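## Task

The foam block sits in the top or middle drawer of one of the two short, narrow file cabinets that each have three drawers. Take it out and set it on the desk. When finished, every drawer in the room must be completely closed, each cabinet must remain roughly where it began, and the robot must be upright with no lean; a fall or tilt means failure. Anything held in place only by the robot at the end does not count.

## Robot and tools

ROBOT. A Hello Robot Stretch 3 with one arm: a two-wheeled base (0.33 m long, 0.34 m wide), a lift sliding up a mast, and a telescoping arm that reaches out to the robot's right side. A wrist (yaw, pitch, roll) carries a two-finger gripper. The base cannot drive sideways, so to shift the gripper forward or back you drive the base. On-the-spot turns pivot about the point between the drive wheels, 0.05 m behind the front edge; a fully stowed arm sweeps a radius of 0.28 m, an unfolded level wrist reaches further. Cameras: head_camera and nav_camera on the head (aimed by head_pan_rad and head_tilt_rad), wrist_camera on the gripper. Loose objects may occasionally get nudged by outside forces.

FRAMES. Base frame: origin on the floor halfway between the drive wheels, x forward, y left, z up. hand_pose is reported in it, located where the closed fingertips meet. Odometry frame is the base frame at scene start; heading is positive to the left, range -3.142 to 3.142.

execute_actions takes "actions", a list run in order (empty list = just report state and images). Each action has "robot", optional "steps" (1 to 450 control steps, 30 per second, default 1) and optional "until" (ends the action early once every condition holds). An action with only "steps" simply waits. "robot" is one of: a single command object; a list of up to 8 items run in sequence, each a command or {"pause_s": s} (s up to 15); or {"stop": true}, which brakes everything and clears the queue. A command may contain:
- "base": exactly one key. "translate_m": a relative drive distance in metres from the base's position when the command begins, forward positive, magnitude at most 1. "rotate_rad": a relative turn in radians, counter-clockwise (left) positive, magnitude at most 3.2.
- "joints": absolute targets by name; unnamed joints keep their targets. lift_m 0 to 1.1 (arm height on mast); arm_m 0 to 0.52 (extension); wrist_yaw_rad -1.345 to 4.42 (0 along the arm, positive swings toward the front, 3.0 folds over the base); wrist_pitch_rad -1.57 to 0.451 (0 level, negative tips fingers down); wrist_roll_rad -2.911 to 2.911 (0 fingers side by side, level); gripper_m -0.089 to 0.179 (larger is wider; real fingertip gap is 0.007 m smaller when almost shut, 0.025 m smaller when wide, zero below 0.007); head_pan_rad -3.953 to 1.73 (0 forward, positive left, -1.57 looks along the arm); head_tilt_rad -1.53 to 0.419 (negative down).
- "contact_limits": {"arm_m": effort %} from 1 to 100; arm_m halts with contact_stop at about that motor effort (negative when retracting). Lasts until arm_m's next command.
Base and joint motions start together and keep running across later actions and during your thinking. A new command applies immediately and discards the rest of an older queue. Any out-of-range or malformed value rejects the whole call and nothing runs.

WAITING. To wait for everything to settle, use "steps": 450 with "until": {"robot": {"status": "ended"}}. Other conditions compare fields, e.g. {"lift_m": [">", 0.3]} or {"arm_m_status": "done"} or ["!=", "moving"]; operators =, !=, <, <=, >, >=. Use "any" instead of "robot" to stop as soon as one motion ends. Don't wait for a reading to equal a goal exactly.

RESULTS. Each shows one moment plus one image per camera. base_status gives progress as (travelled of goal). joint_goals, joint_status, measured_speeds, and a line with refusals, queue, queue_left. Status words: moving, done, off_target (stuck short, may still push), contact_stop (arm or lift hit something and went slack), time_out, stopped, not_commanded, torque_fault (a wrist servo switched off for 10 s; joint limp, commands refused). "refused:", "dropped:" and "replaced:" lines explain problems, counting from 0. robot.on_its_own appears when a goal was changed by the robot, a joint is slack or off, a motor at rest strains, or base_tilt departs 3 degrees or more from its start. lidar_m: 12 distances in metres, sector 1 straight ahead, counter-clockwise in 30-degree steps, plane 0.17 m above the floor, "-" means nothing seen. wrist_depth_mm and head_depth_mm: 7x7 grids of median depth. base_tilt in degrees (forward/right positive, biased up to ~4). motor_effort in % with peak in brackets; positive pushes toward larger values.

zoom_image: "camera" (head_camera, nav_camera or wrist_camera) and "region" [x0, y0, x1, y1] in pixels of that camera's latest image, at most 504x504. Image sizes: head 896x504, nav 672x504, wrist 644x364.

finished_scene: "scene" (the current scene number). Irreversible; call only once every motion has stopped and the goal holds on its own.

GRIPPER. Close to a value below the object's width to grasp; open at least 0.02 above the touch value to release. Neither reading nor "done" confirms a grasp; check images. Over-squeezing triggers a stall guard that weakens grip.

WRIST SAFETY. Fold (yaw 3.0) or unfold only with lift_m between 0.32 and 0.95, pitch -0.4 and roll near 0. Folded, the lift may go down to 0.25. With yaw below -0.4 keep pitch at -0.5 or lower.

SPEED. Full base speed (0.30 m/s, 1.9 rad/s) needs lift_m under 0.30, arm_m under 0.03 and wrist_yaw_rad over 2.54; otherwise 0.10 m/s and 0.63 rad/s.

AVOID. Pushing against something rigid with the gripper above about 0.45 m can tip the robot; so can a second push after a contact_stop, driving while gripping or hooking something fixed, or catching on furniture (worst when reversing). If it leans, reverse the last move in small steps, pull the gripper free, and if still tipped lower lift_m to about 0.2. Prevent drops, slips, slamming drawers, hard impacts, strong pushes and long wrist strain. Finish only after all motion has ended.

Each tool is called after ">>>" as name(argument=value, ...), one argument or row to a line, values as JSON.

## Session

I'll start by looking at the scene.

>>> execute_actions(
  actions=[],
)

Scene clock: 0.00 s.
robot.base_odometry: x=+0.000 y=+0.000 heading=+0.000 (m, m, rad; robot's odometry frame)
robot.turned_by_wheels: +0.000 (rad since the last result)
robot.turned_by_imu: +0.000 (rad since the last result)
robot.base_tilt: forward=+0.4 right=-0.5 (deg)
robot.lidar_m: 1.46 1.60 1.19 1.42 1.33 1.35 0.92 0.88 0.89 1.31 2.43 2.47
robot.head_depth_mm: 2149 2431 2519 2551 2568 2637 2249 / 2129 2230 2255 2305 2368 2357 2128 / 1997 2028 2076 2113 2149 1458 2016 / 1870 1916 1916 1964 1974 1436 1150 / 1723 1769 1805 1812 1846 1422 1037 / 1628 1654 1653 1698 1721 1401 975 / 1525 1524 1558 1579 1613 1386 966
robot.base_status: not_commanded
robot.joint_positions: lift_m=+0.555 arm_m=+0.001 wrist_yaw_rad=+2.916 wrist_pitch_rad=-0.330 wrist_roll_rad=-0.018 gripper_m=+0.037 head_pan_rad=+0.005 head_tilt_rad=-0.014
robot.joint_goals: lift_m=+0.555 arm_m=+0.001 wrist_yaw_rad=+2.916 wrist_pitch_rad=-0.330 wrist_roll_rad=-0.018 gripper_m=+0.037 head_pan_rad=+0.005 head_tilt_rad=-0.014
robot.joint_status: lift_m=not_commanded arm_m=not_commanded wrist_yaw_rad=not_commanded wrist_pitch_rad=not_commanded wrist_roll_rad=not_commanded gripper_m=not_commanded head_pan_rad=not_commanded head_tilt_rad=not_commanded
robot.measured_speeds: translate_m=+0.000 rotate_rad=+0.000 lift_m=+0.000 arm_m=+0.000 wrist_yaw_rad=+0.000 wrist_pitch_rad=+0.000 wrist_roll_rad=+0.000 head_pan_rad=+0.000 head_tilt_rad=+0.000
robot: refusals=0 queue=idle queue_left=0
robot.motor_effort: left_wheel=+1 right_wheel=-1 lift_m=+21 arm_m=+0 wrist_yaw_rad=+1 wrist_pitch_rad=+5 wrist_roll_rad=+1 gripper_m=+0 head_pan_rad=+0 head_tilt_rad=+2 (%)
robot.hand_pose: x=+0.0312 y=+0.0823 z=+0.5875 quat_wxyz=(+0.194, +0.700, +0.039, +0.687) (m; robot's base frame)
robot.wrist_depth_mm: - - - - - - - / - - - - - - - / - - - - - - - / - - - - - - - / - - - - - - - / 879 - - 889 921 874 910 / 736 741 747 761 743 763 769
pictures: head_camera (sideways: a quarter turn clockwise sets it upright), nav_camera (sideways: a quarter turn counterclockwise sets it upright), wrist_camera
Images, in order (width x height): head_camera 896x504, nav_camera 672x504, wrist_camera 644x364.

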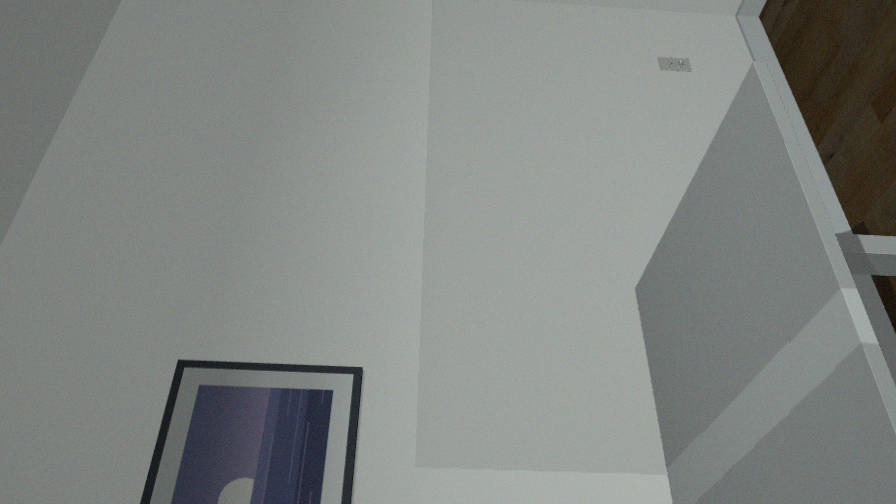

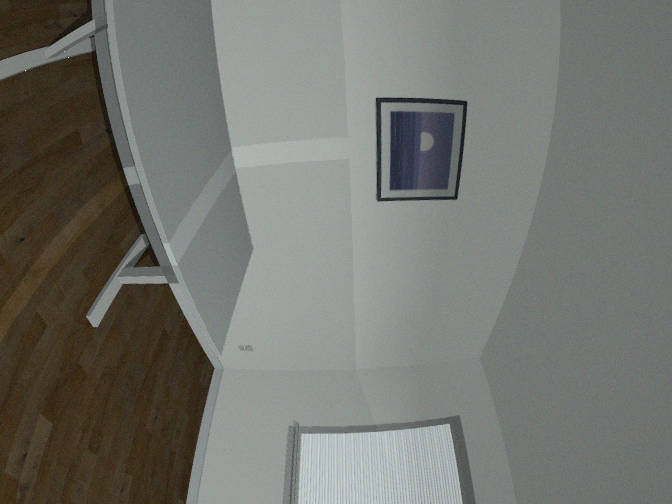

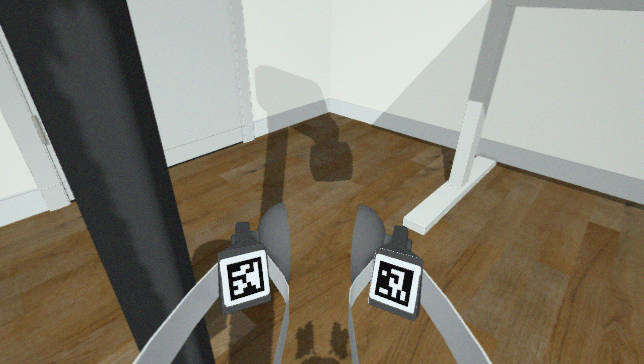

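>>> execute_actions(
  actions=[
    {"robot": {"joints": {"head_pan_rad": -2.2, "head_tilt_rad": -0.6}}, "steps": 450, "until": {"robot": {"status": "ended"}}},
  ],
)

Scene clock: 4.83 s.
robot.base_odometry: x=+0.000 y=+0.000 heading=+0.000 (m, m, rad; robot's odometry frame)
robot.turned_by_wheels: +0.000 (rad since the last result)
robot.turned_by_imu: +0.000 (rad since the last result)
robot.base_tilt: forward=+0.5 right=-0.6 (deg)
robot.lidar_m: 1.45 1.60 1.19 1.42 1.33 1.35 0.92 0.87 0.89 1.31 2.43 2.47
robot.head_depth_mm: 711 782 1312 1329 1148 1403 1257 / 733 806 1358 1312 1201 1306 1259 / 755 829 1396 1314 1255 1369 1253 / 781 859 1455 1289 1301 1400 1252 / 1036 1027 1274 1255 1515 1440 1237 / 855 928 1050 1185 1369 1457 1239 / 851 966 1251 1326 1624 1443 1233
robot.base_status: not_commanded
robot.joint_positions: lift_m=+0.555 arm_m=+0.001 wrist_yaw_rad=+2.916 wrist_pitch_rad=-0.330 wrist_roll_rad=-0.018 gripper_m=+0.037 head_pan_rad=-2.193 head_tilt_rad=-0.593
robot.joint_goals: lift_m=+0.555 arm_m=+0.001 wrist_yaw_rad=+2.916 wrist_pitch_rad=-0.330 wrist_roll_rad=-0.018 gripper_m=+0.037 head_pan_rad=-2.200 head_tilt_rad=-0.600
robot.joint_status: lift_m=not_commanded arm_m=not_commanded wrist_yaw_rad=not_commanded wrist_pitch_rad=not_commanded wrist_roll_rad=not_commanded gripper_m=not_commanded head_pan_rad=done head_tilt_rad=done
robot.measured_speeds: translate_m=+0.000 rotate_rad=+0.000 lift_m=+0.000 arm_m=+0.000 wrist_yaw_rad=+0.000 wrist_pitch_rad=+0.000 wrist_roll_rad=+0.000 head_pan_rad=+0.000 head_tilt_rad=+0.000
robot: refusals=0 queue=done queue_left=0
robot.motor_effort: left_wheel=+0(0) right_wheel=+0(0) lift_m=+21(22) arm_m=+0(0) wrist_yaw_rad=+1(1) wrist_pitch_rad=+5(5) wrist_roll_rad=+1(1) gripper_m=+0(0) head_pan_rad=-2(29) head_tilt_rad=-4(40) (%)
robot.hand_pose: x=+0.0312 y=+0.0823 z=+0.5875 quat_wxyz=(+0.194, +0.700, +0.039, +0.687) (m; robot's base frame)
robot.wrist_depth_mm: - - - - - - - / - - - - - - - / - - - - - - - / - - - - - - - / - - - - - - - / 866 - - 890 899 885 903 / 749 739 745 761 747 764 768
pictures: head_camera (sideways: a quarter turn clockwise sets it upright), nav_camera (sideways: a quarter turn counterclockwise sets it upright), wrist_camera
Images, in order (width x height): head_camera 896x504, nav_camera 672x504, wrist_camera 644x364.

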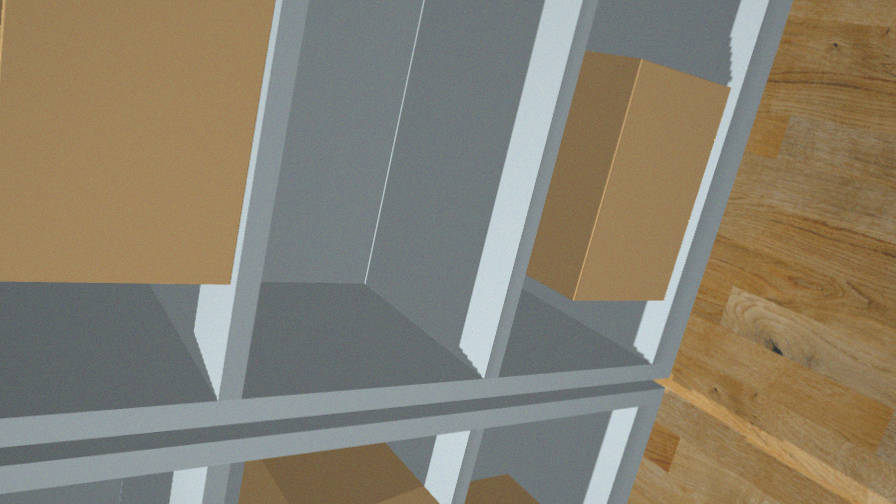

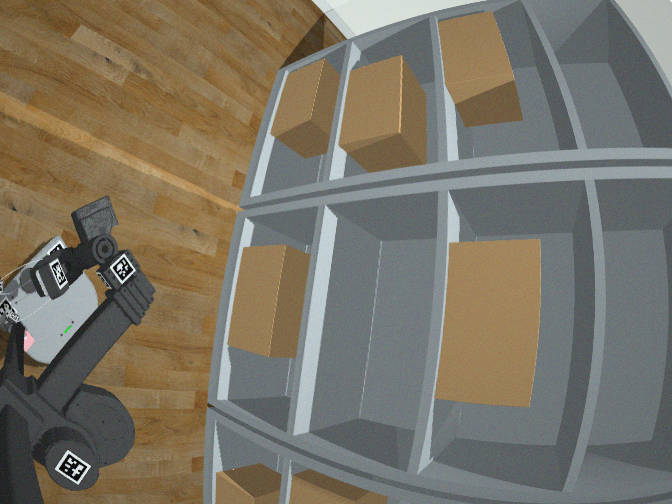

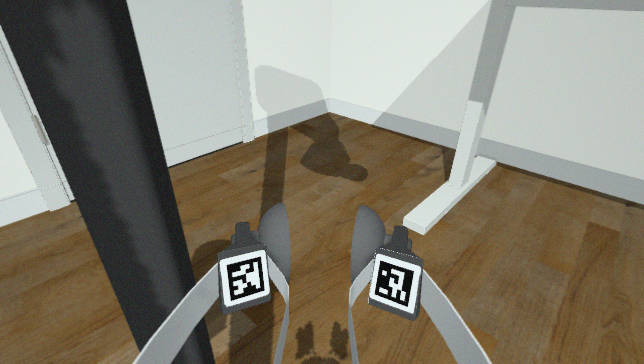

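>>> execute_actions(
  actions=[
    {"robot": {"joints": {"head_pan_rad": -1.0, "head_tilt_rad": -0.5}}, "steps": 450, "until": {"robot": {"status": "ended"}}},
  ],
)

Scene clock: 13.17 s.
robot.base_odometry: x=+0.000 y=+0.000 heading=+0.000 (m, m, rad; robot's odometry frame)
robot.turned_by_wheels: +0.000 (rad since the last result)
robot.turned_by_imu: +0.000 (rad since the last result)
robot.base_tilt: forward=+0.6 right=-0.5 (deg)
robot.lidar_m: 1.46 1.60 1.19 1.41 1.33 1.35 0.92 0.87 0.89 1.30 2.43 2.47
robot.head_depth_mm: 2147 2314 2555 2594 1982 1588 1322 / 2109 2330 2553 2551 1960 1581 1325 / 2129 2322 2525 2517 1926 1568 1324 / 2095 2294 2536 2526 1932 1555 1309 / 2072 2273 2477 2505 1923 1549 1312 / 2078 2232 2480 2442 1916 1553 1292 / 2052 2195 2470 2443 1870 1540 1286
robot.base_status: not_commanded
robot.joint_positions: lift_m=+0.555 arm_m=+0.001 wrist_yaw_rad=+2.916 wrist_pitch_rad=-0.330 wrist_roll_rad=-0.018 gripper_m=+0.037 head_pan_rad=-1.007 head_tilt_rad=-0.508
robot.joint_goals: lift_m=+0.555 arm_m=+0.001 wrist_yaw_rad=+2.916 wrist_pitch_rad=-0.330 wrist_roll_rad=-0.018 gripper_m=+0.037 head_pan_rad=-1.000 head_tilt_rad=-0.500
robot.joint_status: lift_m=not_commanded arm_m=not_commanded wrist_yaw_rad=not_commanded wrist_pitch_rad=not_commanded wrist_roll_rad=not_commanded gripper_m=not_commanded head_pan_rad=done head_tilt_rad=done
robot.measured_speeds: translate_m=+0.000 rotate_rad=+0.000 lift_m=+0.000 arm_m=+0.000 wrist_yaw_rad=+0.000 wrist_pitch_rad=+0.000 wrist_roll_rad=+0.000 head_pan_rad=+0.000 head_tilt_rad=+0.000
robot: refusals=0 queue=done queue_left=0
robot.motor_effort: left_wheel=+0(0) right_wheel=+0(1) lift_m=+22(21) arm_m=+0(0) wrist_yaw_rad=+1(0) wrist_pitch_rad=+6(6) wrist_roll_rad=+1(1) gripper_m=+1(0) head_pan_rad=+2(29) head_tilt_rad=+4(15) (%)
robot.hand_pose: x=+0.0312 y=+0.0823 z=+0.5875 quat_wxyz=(+0.194, +0.700, +0.039, +0.687) (m; robot's base frame)
robot.wrist_depth_mm: - - - - - - - / - - - - - - - / - - - - - - - / - - - - - - - / - - - - - - - / 865 - - 877 916 889 881 / 735 742 738 755 752 740 775
pictures: head_camera (sideways: a quarter turn clockwise sets it upright), nav_camera (sideways: a quarter turn counterclockwise sets it upright), wrist_camera
Images, in order (width x height): head_camera 896x504, nav_camera 672x504, wrist_camera 644x364.

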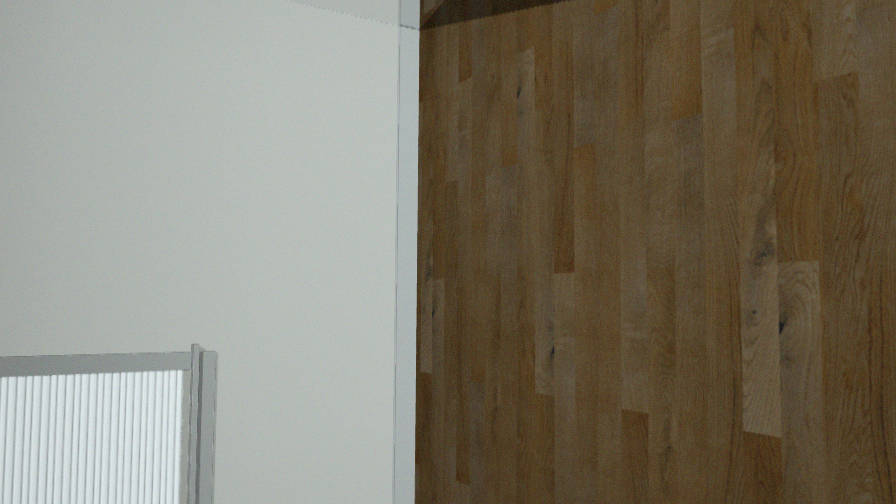

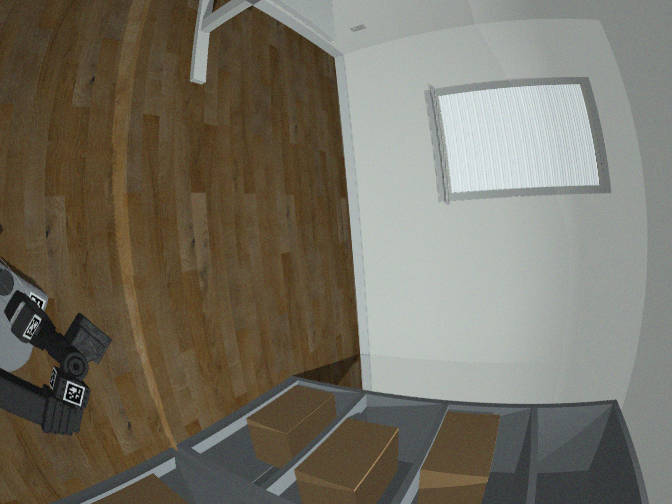

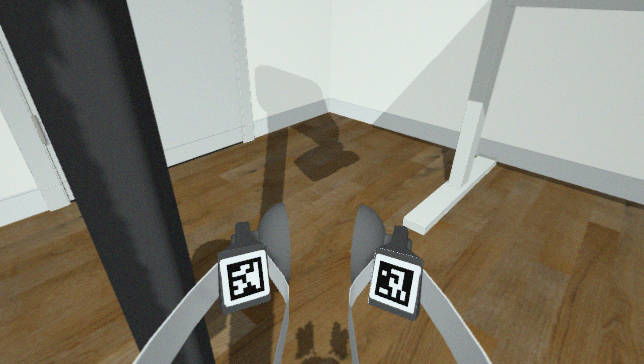

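>>> execute_actions(
  actions=[
    {"robot": {"joints": {"head_pan_rad": -3.6, "head_tilt_rad": -0.6}}, "steps": 450, "until": {"robot": {"status": "ended"}}},
  ],
)

Scene clock: 18.47 s.
robot.base_odometry: x=+0.000 y=+0.000 heading=+0.000 (m, m, rad; robot's odometry frame)
robot.turned_by_wheels: +0.000 (rad since the last result)
robot.turned_by_imu: +0.000 (rad since the last result)
robot.base_tilt: forward=+0.5 right=-0.6 (deg)
robot.lidar_m: 1.46 1.60 1.19 1.42 1.33 1.36 0.92 0.88 0.89 1.30 2.43 2.46
robot.head_depth_mm: 1126 1233 1358 1491 1645 1478 1285 / 1180 1288 1421 1581 1712 1473 1259 / 1235 1368 1511 1685 1763 1471 1273 / 1300 1447 1611 1806 1745 1461 1273 / 1340 1478 1637 1849 1759 1452 1271 / 1191 1543 1646 1643 1652 1445 1244 / 1056 1620 1259 1373 1513 1430 1240
robot.base_status: not_commanded
robot.joint_positions: lift_m=+0.555 arm_m=+0.001 wrist_yaw_rad=+2.916 wrist_pitch_rad=-0.330 wrist_roll_rad=-0.018 gripper_m=+0.037 head_pan_rad=-3.593 head_tilt_rad=-0.593
robot.joint_goals: lift_m=+0.555 arm_m=+0.001 wrist_yaw_rad=+2.916 wrist_pitch_rad=-0.330 wrist_roll_rad=-0.018 gripper_m=+0.037 head_pan_rad=-3.600 head_tilt_rad=-0.600
robot.joint_status: lift_m=not_commanded arm_m=not_commanded wrist_yaw_rad=not_commanded wrist_pitch_rad=not_commanded wrist_roll_rad=not_commanded gripper_m=not_commanded head_pan_rad=done head_tilt_rad=done
robot.measured_speeds: translate_m=+0.000 rotate_rad=+0.000 lift_m=+0.000 arm_m=+0.000 wrist_yaw_rad=+0.000 wrist_pitch_rad=+0.000 wrist_roll_rad=+0.000 head_pan_rad=+0.000 head_tilt_rad=+0.000
robot: refusals=0 queue=done queue_left=0
robot.motor_effort: left_wheel=+1(0) right_wheel=+0(0) lift_m=+21(21) arm_m=+0(0) wrist_yaw_rad=+1(1) wrist_pitch_rad=+5(5) wrist_roll_rad=+1(0) gripper_m=+0(0) head_pan_rad=-3(28) head_tilt_rad=-4(15) (%)
robot.hand_pose: x=+0.0312 y=+0.0823 z=+0.5875 quat_wxyz=(+0.194, +0.700, +0.039, +0.687) (m; robot's base frame)
robot.wrist_depth_mm: - - - - - - - / - - - - - - - / - - - - - - - / - - - - - - - / - - - - - - - / 852 - - 874 913 885 884 / 739 736 742 758 748 769 758
pictures: head_camera (sideways: a quarter turn clockwise sets it upright), nav_camera (sideways: a quarter turn counterclockwise sets it upright), wrist_camera
Images, in order (width x height): head_camera 896x504, nav_camera 672x504, wrist_camera 644x364.

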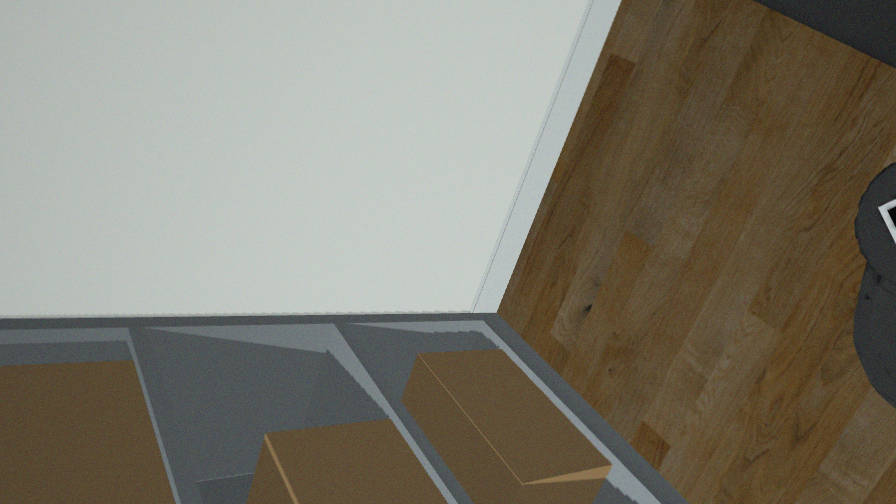

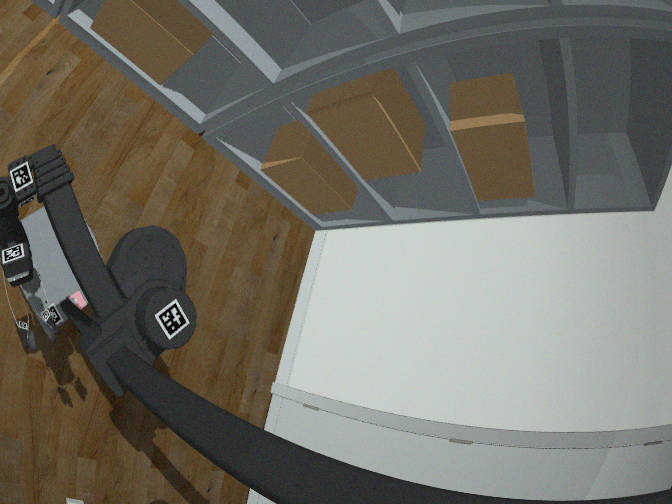

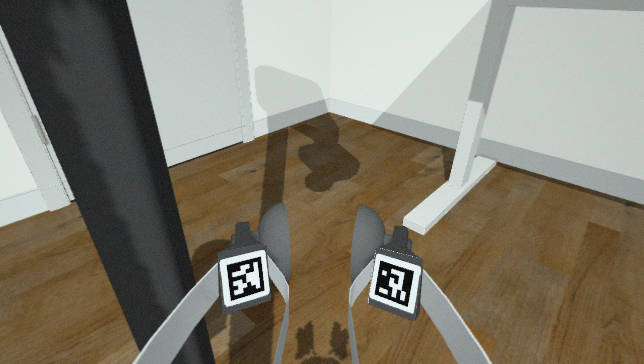

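>>> execute_actions(
  actions=[
    {"robot": [{"base": {"rotate_rad": -1.19}, "joints": {"lift_m": 0.28, "wrist_yaw_rad": 3.0, "wrist_pitch_rad": -0.4, "wrist_roll_rad": 0.0, "head_pan_rad": -0.6, "head_tilt_rad": -0.5}}, {"base": {"translate_m": 1.0}}], "steps": 450, "until": {"robot": {"status": "ended"}}},
  ],
)

Scene clock: 103.27 s.
robot.base_odometry: x=+0.372 y=-0.928 heading=-1.190 (m, m, rad; robot's odometry frame)
robot.turned_by_wheels: -1.190 (rad since the last result)
robot.turned_by_imu: -1.188 (rad since the last result)
robot.base_tilt: forward=+0.6 right=-0.7 (deg)
robot.lidar_m: 1.46 1.46 1.71 1.84 1.39 1.89 2.30 1.45 0.71 0.63 0.62 0.73
robot.head_depth_mm: 784 591 634 673 777 807 939 / 684 635 686 1053 1150 932 1017 / 637 689 745 904 1043 1064 1125 / 1886 2023 2200 2314 1023 1133 1255 / 1707 1890 2053 2235 1892 1561 1304 / 1566 1701 1850 2032 1889 1545 1295 / 1442 1556 1677 1835 1870 1538 1297
robot.base_status: done (translate_m +1.0000 of +1.0000)
robot.joint_positions: lift_m=+0.280 arm_m=+0.001 wrist_yaw_rad=+2.998 wrist_pitch_rad=-0.416 wrist_roll_rad=-0.004 gripper_m=+0.037 head_pan_rad=-0.607 head_tilt_rad=-0.507
robot.joint_goals: lift_m=+0.280 arm_m=+0.001 wrist_yaw_rad=+3.000 wrist_pitch_rad=-0.400 wrist_roll_rad=+0.000 gripper_m=+0.037 head_pan_rad=-0.600 head_tilt_rad=-0.500
robot.joint_status: lift_m=done arm_m=not_commanded wrist_yaw_rad=done wrist_pitch_rad=done wrist_roll_rad=done gripper_m=not_commanded head_pan_rad=done head_tilt_rad=done
robot.measured_speeds: translate_m=+0.000 rotate_rad=+0.000 lift_m=+0.000 arm_m=+0.000 wrist_yaw_rad=+0.000 wrist_pitch_rad=+0.000 wrist_roll_rad=+0.000 head_pan_rad=+0.000 head_tilt_rad=+0.000
robot: refusals=0 queue=done queue_left=0
robot.motor_effort: left_wheel=+3(15) right_wheel=-3(7) lift_m=+19(22) arm_m=+0(0) wrist_yaw_rad=+2(4) wrist_pitch_rad=+5(4) wrist_roll_rad=+2(2) gripper_m=+1(0) head_pan_rad=+2(29) head_tilt_rad=+5(15) (%)
robot.hand_pose: x=+0.0110 y=+0.0759 z=+0.2932 quat_wxyz=(+0.196, +0.699, +0.097, +0.681) (m; robot's base frame)
robot.wrist_depth_mm: - - - - - - - / - - - - - - - / 891 - 880 911 878 892 901 / 705 688 697 703 697 696 705 / 568 577 - 572 584 576 575 / 484 499 - 520 503 493 492 / - - - - 424 422 426
pictures: head_camera (sideways: a quarter turn clockwise sets it upright), nav_camera (sideways: a quarter turn counterclockwise sets it upright), wrist_camera
Images, in order (width x height): head_camera 896x504, nav_camera 672x504, wrist_camera 644x364.

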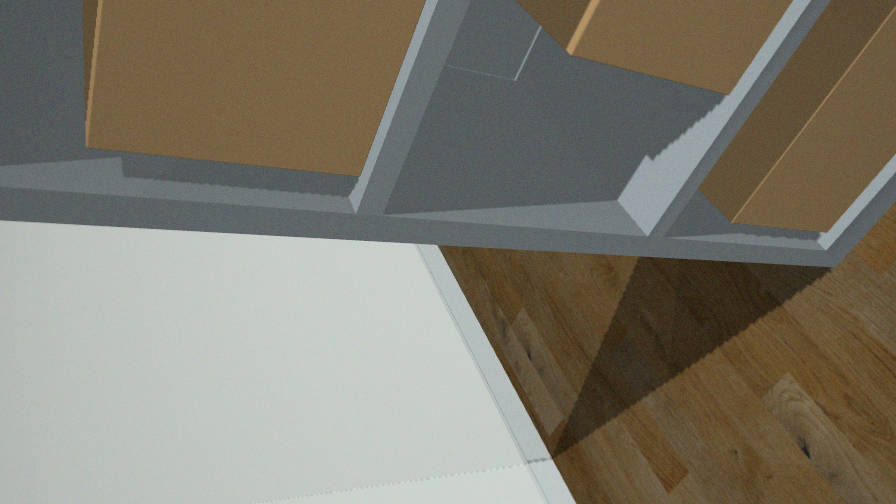

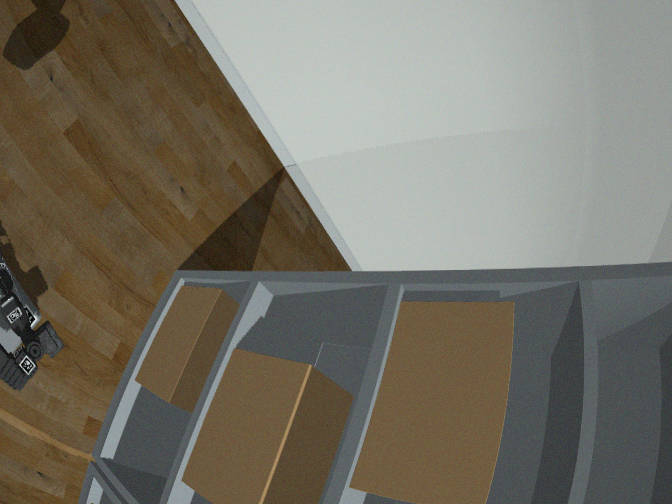

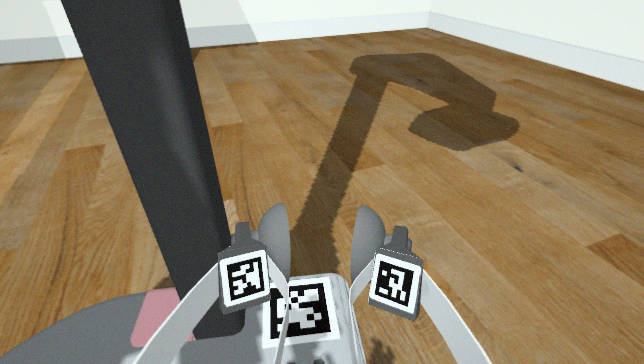

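>>> execute_actions(
  actions=[
    {"robot": [{"base": {"translate_m": 1.0}, "joints": {"head_pan_rad": -0.3, "head_tilt_rad": -0.5}}, {"base": {"rotate_rad": -1.323}}], "steps": 450, "until": {"robot": {"status": "ended"}}},
  ],
)

Scene clock: 130.80 s.
robot.base_odometry: x=+0.744 y=-1.857 heading=-2.513 (m, m, rad; robot's odometry frame)
robot.turned_by_wheels: -1.323 (rad since the last result)
robot.turned_by_imu: -1.317 (rad since the last result)
robot.base_tilt: forward=+0.5 right=-0.5 (deg)
robot.lidar_m: 1.90 0.70 0.51 0.49 0.51 0.70 1.95 1.92 2.77 1.39 0.59 0.67
robot.head_depth_mm: 720 745 772 801 831 861 892 / 2537 2758 2935 970 1019 1071 1120 / 2466 2722 2980 2545 1943 1524 1310 / 2388 2616 2905 2576 1937 1568 1309 / 2327 2574 2820 2515 1897 1557 1309 / 2273 2480 2736 2464 1917 1562 1295 / 2231 2420 2639 2481 1899 1543 1290
robot.base_status: done (rotate_rad -1.3229 of -1.3230)
robot.joint_positions: lift_m=+0.280 arm_m=+0.001 wrist_yaw_rad=+2.998 wrist_pitch_rad=-0.416 wrist_roll_rad=-0.004 gripper_m=+0.037 head_pan_rad=-0.307 head_tilt_rad=-0.507
robot.joint_goals: lift_m=+0.280 arm_m=+0.001 wrist_yaw_rad=+3.000 wrist_pitch_rad=-0.400 wrist_roll_rad=+0.000 gripper_m=+0.037 head_pan_rad=-0.300 head_tilt_rad=-0.500
robot.joint_status: lift_m=done arm_m=not_commanded wrist_yaw_rad=done wrist_pitch_rad=done wrist_roll_rad=done gripper_m=not_commanded head_pan_rad=done head_tilt_rad=done
robot.measured_speeds: translate_m=+0.000 rotate_rad=+0.000 lift_m=+0.000 arm_m=+0.000 wrist_yaw_rad=+0.000 wrist_pitch_rad=+0.000 wrist_roll_rad=+0.000 head_pan_rad=+0.000 head_tilt_rad=+0.000
robot: refusals=0 queue=done queue_left=0
robot.motor_effort: left_wheel=+4(14) right_wheel=-4(10) lift_m=+19(18) arm_m=+0(0) wrist_yaw_rad=+1(2) wrist_pitch_rad=+5(5) wrist_roll_rad=+2(2) gripper_m=+0(1) head_pan_rad=+2(18) head_tilt_rad=+4(3) (%)
robot.hand_pose: x=+0.0110 y=+0.0759 z=+0.2932 quat_wxyz=(+0.196, +0.699, +0.097, +0.681) (m; robot's base frame)
robot.wrist_depth_mm: 446 - 472 490 506 525 546 / 489 - 520 532 553 575 597 / 529 - 569 583 606 632 668 / 565 574 610 632 637 667 684 / 576 576 - 571 592 575 580 / 481 502 - 510 500 487 483 / - - - - 421 424 423
pictures: head_camera (sideways: a quarter turn clockwise sets it upright), nav_camera (sideways: a quarter turn counterclockwise sets it upright), wrist_camera
Images, in order (width x height): head_camera 896x504, nav_camera 672x504, wrist_camera 644x364.

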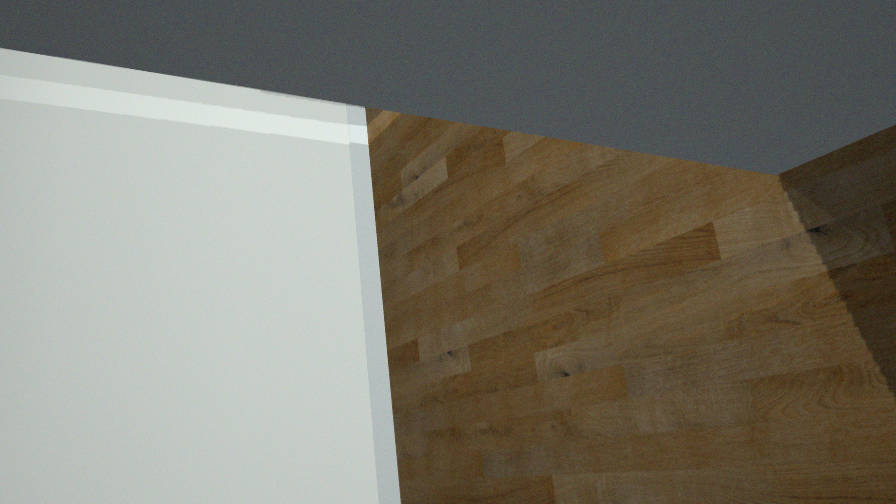

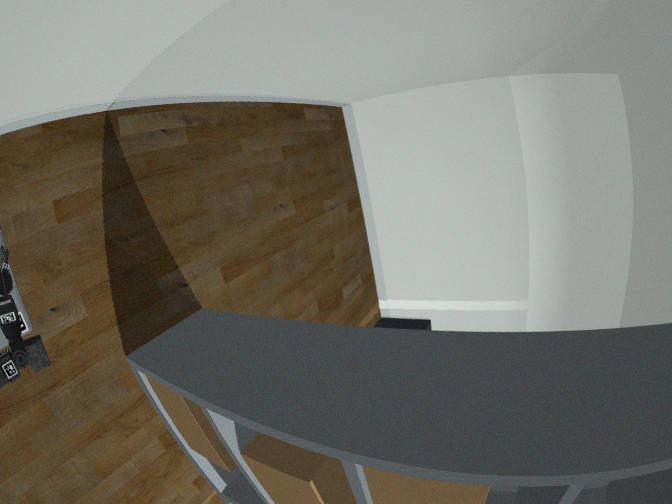

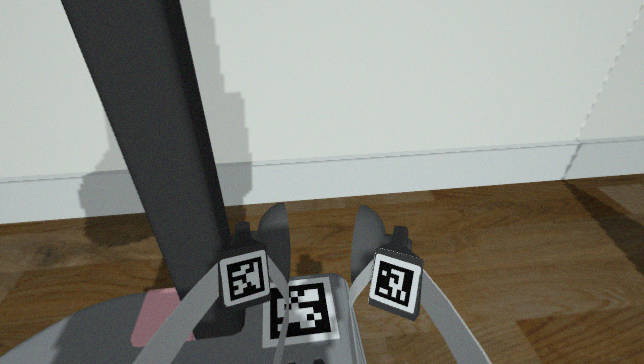

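>>> execute_actions(
  actions=[
    {"robot": [{"base": {"translate_m": 1.0}, "joints": {"head_pan_rad": -1.0, "head_tilt_rad": -0.5}}, {"base": {"translate_m": 0.2}}], "steps": 450, "until": {"robot": {"status": "ended"}}},
  ],
)

Scene clock: 143.83 s.
robot.base_odometry: x=-0.227 y=-2.562 heading=-2.513 (m, m, rad; robot's odometry frame)
robot.turned_by_wheels: +0.000 (rad since the last result)
robot.turned_by_imu: +0.001 (rad since the last result)
robot.base_tilt: forward=+0.5 right=-0.6 (deg)
robot.lidar_m: 1.47 0.70 0.51 0.49 0.51 0.70 1.95 0.67 0.61 1.53 1.79 1.52
robot.head_depth_mm: 2896 3136 3290 2601 1960 1572 1330 / 2951 3234 2662 2553 1972 1568 1327 / 2589 2927 2637 2269 1963 1573 1319 / 2240 2512 2164 2095 1922 1570 1308 / 1984 2179 2171 2236 1921 1545 1308 / 1783 1926 2090 2208 1889 1545 1289 / 1600 1726 1851 2020 1892 1553 1294
robot.base_status: done (translate_m +0.2000 of +0.2000)
robot.joint_positions: lift_m=+0.280 arm_m=+0.001 wrist_yaw_rad=+2.998 wrist_pitch_rad=-0.417 wrist_roll_rad=-0.004 gripper_m=+0.037 head_pan_rad=-0.993 head_tilt_rad=-0.507
robot.joint_goals: lift_m=+0.280 arm_m=+0.001 wrist_yaw_rad=+3.000 wrist_pitch_rad=-0.400 wrist_roll_rad=+0.000 gripper_m=+0.037 head_pan_rad=-1.000 head_tilt_rad=-0.500
robot.joint_status: lift_m=done arm_m=not_commanded wrist_yaw_rad=done wrist_pitch_rad=done wrist_roll_rad=done gripper_m=not_commanded head_pan_rad=done head_tilt_rad=done
robot.measured_speeds: translate_m=+0.000 rotate_rad=+0.000 lift_m=+0.000 arm_m=+0.000 wrist_yaw_rad=+0.000 wrist_pitch_rad=+0.000 wrist_roll_rad=+0.000 head_pan_rad=+0.000 head_tilt_rad=+0.000
robot: refusals=0 queue=done queue_left=0
robot.motor_effort: left_wheel=+3(15) right_wheel=-3(8) lift_m=+19(19) arm_m=-1(0) wrist_yaw_rad=+2(2) wrist_pitch_rad=+5(6) wrist_roll_rad=+2(2) gripper_m=+0(0) head_pan_rad=-3(29) head_tilt_rad=+3(3) (%)
robot.hand_pose: x=+0.0109 y=+0.0759 z=+0.2932 quat_wxyz=(+0.196, +0.699, +0.097, +0.681) (m; robot's base frame)
robot.wrist_depth_mm: 446 - 469 489 502 522 531 / 482 - 511 529 542 573 599 / 519 - 559 588 604 634 665 / 559 573 604 622 645 669 678 / 566 567 - 578 585 571 571 / 490 500 - 526 499 489 483 / - - - - 423 423 426
pictures: head_camera (sideways: a quarter turn clockwise sets it upright), nav_camera (sideways: a quarter turn counterclockwise sets it upright), wrist_camera
Images, in order (width x height): head_camera 896x504, nav_camera 672x504, wrist_camera 644x364.

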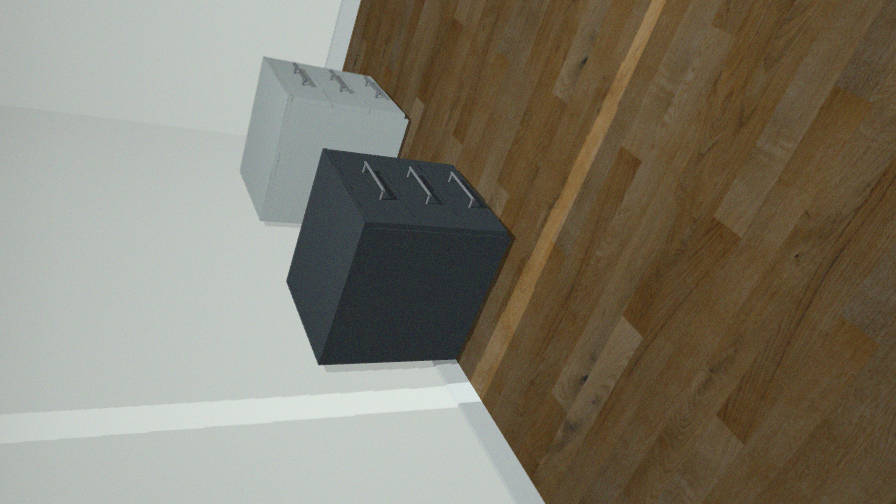

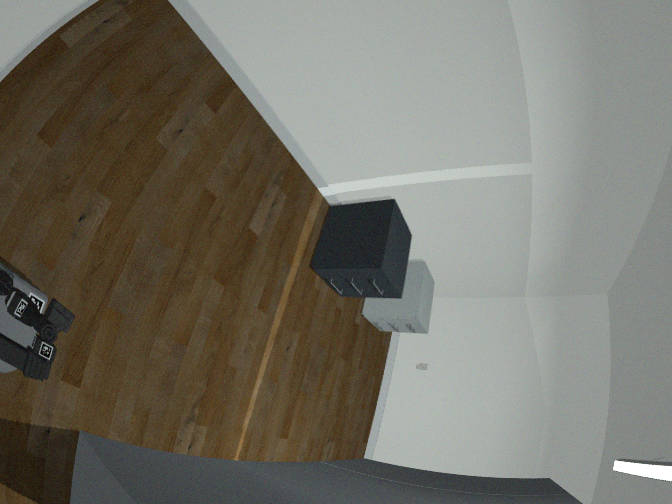

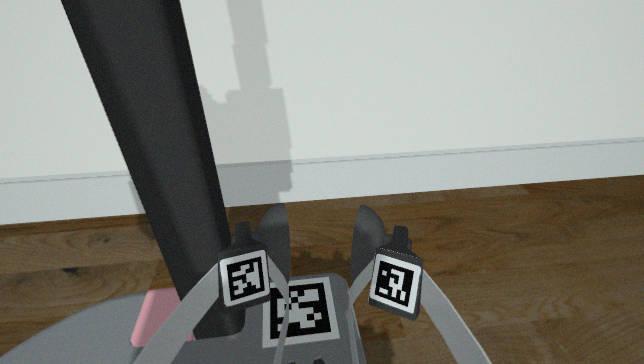

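>>> zoom_image(
  camera="head_camera",
  region=[220, 30, 540, 390],
)

Region (220, 30, 540, 390) of head_camera's 896x504 image, scaled by 1.400, with more detail than that image has.

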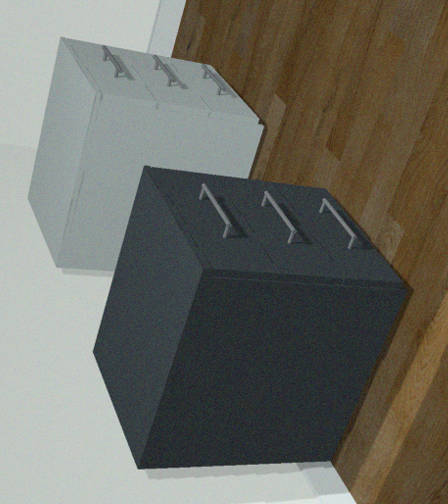

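>>> execute_actions(
  actions=[
    {"robot": [{"base": {"translate_m": 0.06}}, {"base": {"rotate_rad": 1.571}, "joints": {"head_pan_rad": -1.57, "head_tilt_rad": -0.75}}, {"base": {"translate_m": -1.0}}, {"base": {"translate_m": -0.71}}], "steps": 450, "until": {"robot": {"status": "ended"}}},
  ],
)

Scene clock: 214.30 s.
robot.base_odometry: x=-1.281 y=-1.215 heading=-0.942 (m, m, rad; robot's odometry frame)
robot.turned_by_wheels: +1.571 (rad since the last result)
robot.turned_by_imu: +1.563 (rad since the last result)
robot.base_tilt: forward=+0.6 right=-0.5 (deg)
robot.lidar_m: 2.20 0.63 0.46 0.44 0.46 0.63 1.57 1.21 0.87 0.84 1.47 1.99
robot.head_depth_mm: 1233 1401 1634 1806 1570 1358 1186 / 1234 1400 1558 1205 1527 1351 1185 / 1240 1412 1359 1166 1360 1343 1181 / 1245 1410 1344 1158 1365 1334 1176 / 1250 1424 1386 1167 1433 1333 1166 / 1254 1426 1630 1808 1527 1338 1164 / 1258 1431 1661 1808 1530 1319 1163
robot.base_status: done (translate_m -0.7100 of -0.7100)
robot.joint_positions: lift_m=+0.280 arm_m=+0.001 wrist_yaw_rad=+2.998 wrist_pitch_rad=-0.417 wrist_roll_rad=-0.004 gripper_m=+0.037 head_pan_rad=-1.563 head_tilt_rad=-0.741
robot.joint_goals: lift_m=+0.280 arm_m=+0.001 wrist_yaw_rad=+3.000 wrist_pitch_rad=-0.400 wrist_roll_rad=+0.000 gripper_m=+0.037 head_pan_rad=-1.570 head_tilt_rad=-0.750
robot.joint_status: lift_m=done arm_m=not_commanded wrist_yaw_rad=done wrist_pitch_rad=done wrist_roll_rad=done gripper_m=not_commanded head_pan_rad=done head_tilt_rad=done
robot.measured_speeds: translate_m=+0.000 rotate_rad=+0.000 lift_m=+0.000 arm_m=+0.000 wrist_yaw_rad=+0.000 wrist_pitch_rad=+0.000 wrist_roll_rad=+0.000 head_pan_rad=+0.000 head_tilt_rad=+0.000
robot: refusals=0 queue=done queue_left=0
robot.motor_effort: left_wheel=-2(13) right_wheel=+2(13) lift_m=+19(19) arm_m=-1(1) wrist_yaw_rad=+1(2) wrist_pitch_rad=+5(5) wrist_roll_rad=+2(2) gripper_m=+0(0) head_pan_rad=-3(22) head_tilt_rad=-4(28) (%)
robot.hand_pose: x=+0.0109 y=+0.0759 z=+0.2931 quat_wxyz=(+0.196, +0.699, +0.097, +0.681) (m; robot's base frame)
robot.wrist_depth_mm: 403 - 425 439 454 478 488 / 434 - 467 480 495 522 538 / 470 - 507 526 550 578 605 / 519 533 561 590 612 646 661 / 547 562 - 576 590 572 572 / 483 504 - 513 499 483 489 / - - - - 424 421 422
pictures: head_camera (sideways: a quarter turn clockwise sets it upright), nav_camera (sideways: a quarter turn counterclockwise sets it upright), wrist_camera
Images, in order (width x height): head_camera 896x504, nav_camera 672x504, wrist_camera 644x364.

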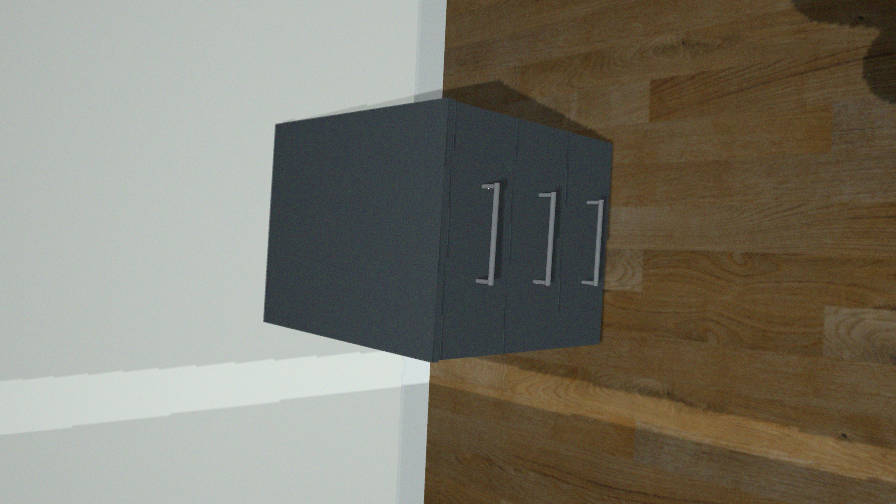

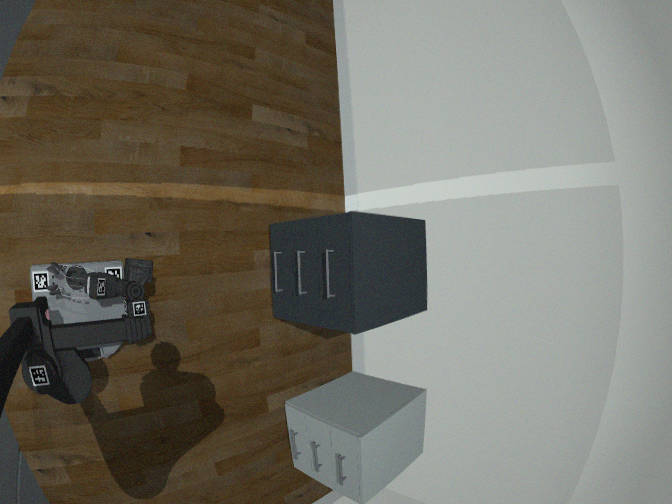

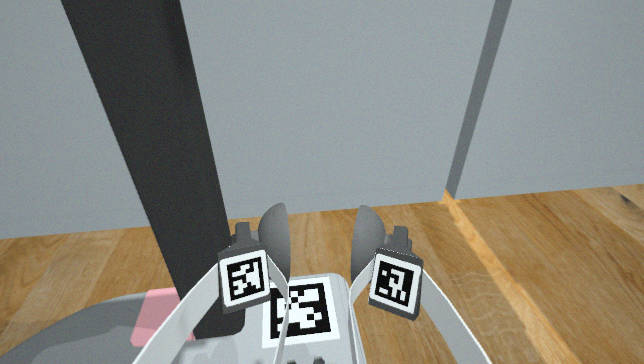

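>>> execute_actions(
  actions=[
    {"robot": [{"joints": {"lift_m": 0.35}}, {"joints": {"wrist_yaw_rad": 0.0}}, {"joints": {"wrist_pitch_rad": 0.0, "gripper_m": 0.1, "arm_m": 0.15}}], "steps": 450, "until": {"robot": {"status": "ended"}}},
  ],
)

Scene clock: 245.07 s.
robot.base_odometry: x=-1.281 y=-1.215 heading=-0.942 (m, m, rad; robot's odometry frame)
robot.turned_by_wheels: +0.000 (rad since the last result)
robot.turned_by_imu: +0.000 (rad since the last result)
robot.base_tilt: forward=+0.4 right=-0.6 (deg)
robot.lidar_m: 2.20 0.63 0.46 0.44 0.46 0.62 1.56 1.21 0.87 0.84 1.46 2.00
robot.head_depth_mm: 1235 1402 1601 1819 1568 1349 1186 / 1235 1403 1553 1202 1512 1357 1182 / 1247 1408 1357 1162 1359 1337 - / 1243 1417 1346 1153 1374 1378 1131 / 1251 1415 1385 1166 1427 1331 1171 / 1245 1420 1653 1795 1531 1329 1163 / 1255 1424 1644 1790 1515 1317 1161
robot.base_status: done (translate_m -0.7100 of -0.7100)
robot.joint_positions: lift_m=+0.350 arm_m=+0.150 wrist_yaw_rad=+0.002 wrist_pitch_rad=-0.022 wrist_roll_rad=-0.003 gripper_m=+0.100 head_pan_rad=-1.563 head_tilt_rad=-0.741
robot.joint_goals: lift_m=+0.350 arm_m=+0.150 wrist_yaw_rad=+0.000 wrist_pitch_rad=+0.000 wrist_roll_rad=+0.000 gripper_m=+0.100 head_pan_rad=-1.570 head_tilt_rad=-0.750
robot.joint_status: lift_m=done arm_m=done wrist_yaw_rad=done wrist_pitch_rad=done wrist_roll_rad=done gripper_m=done head_pan_rad=done head_tilt_rad=done
robot.measured_speeds: translate_m=+0.000 rotate_rad=+0.000 lift_m=+0.000 arm_m=+0.000 wrist_yaw_rad=+0.000 wrist_pitch_rad=+0.000 wrist_roll_rad=+0.000 head_pan_rad=+0.000 head_tilt_rad=+0.000
robot: refusals=0 queue=done queue_left=0
robot.motor_effort: left_wheel=-3(2) right_wheel=+4(4) lift_m=+24(26) arm_m=+4(7) wrist_yaw_rad=-1(6) wrist_pitch_rad=+7(8) wrist_roll_rad=+1(2) gripper_m=+1(83) head_pan_rad=-3(3) head_tilt_rad=-4(5) (%)
robot.hand_pose: x=-0.0209 y=-0.5503 z=+0.4588 quat_wxyz=(+0.708, +0.009, -0.706, -0.007) (m; robot's base frame)
robot.wrist_depth_mm: 943 937 938 921 922 919 923 / 954 948 957 950 943 940 950 / - - 450 438 434 967 826 / - - 457 449 450 - 791 / - - 474 473 465 - 791 / 954 - 491 479 486 - 789 / 747 755 509 509 497 736 735
pictures: head_camera (sideways: a quarter turn clockwise sets it upright), nav_camera (sideways: a quarter turn counterclockwise sets it upright), wrist_camera
Images, in order (width x height): head_camera 896x504, nav_camera 672x504, wrist_camera 644x364.

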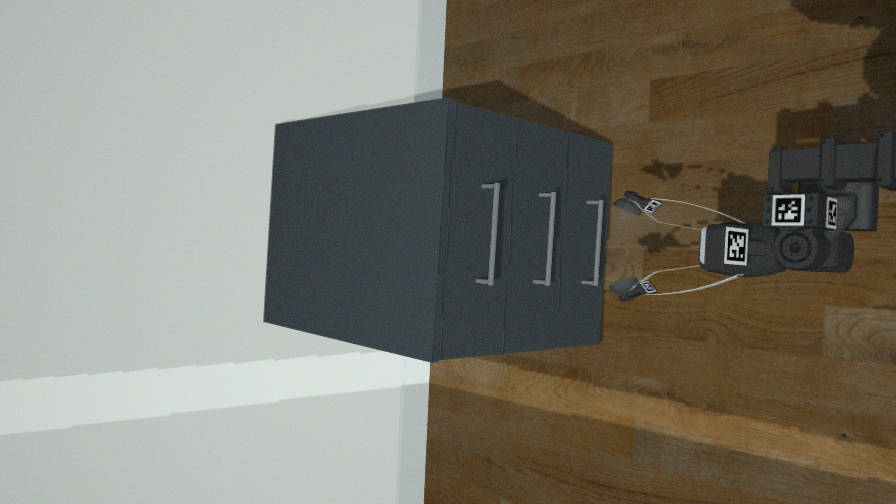

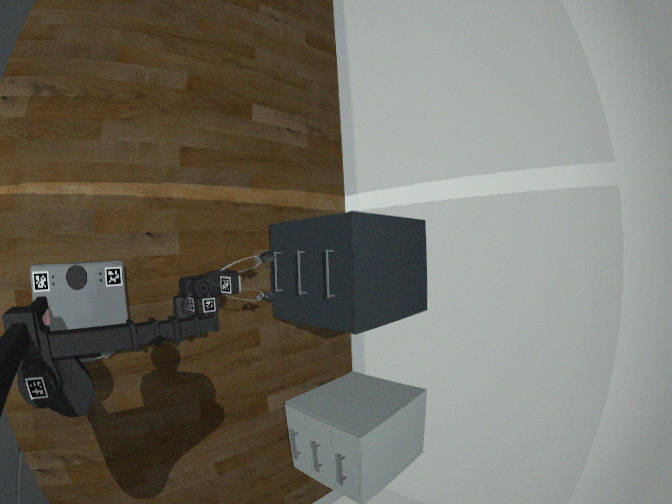

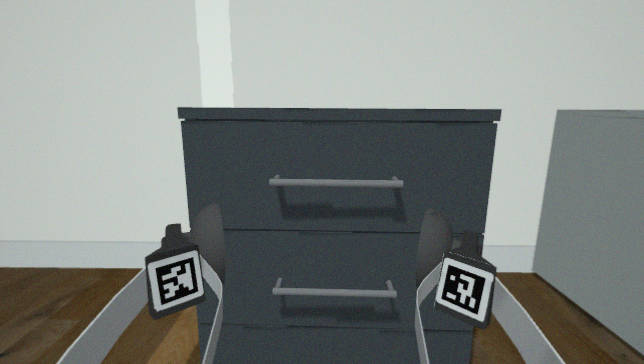

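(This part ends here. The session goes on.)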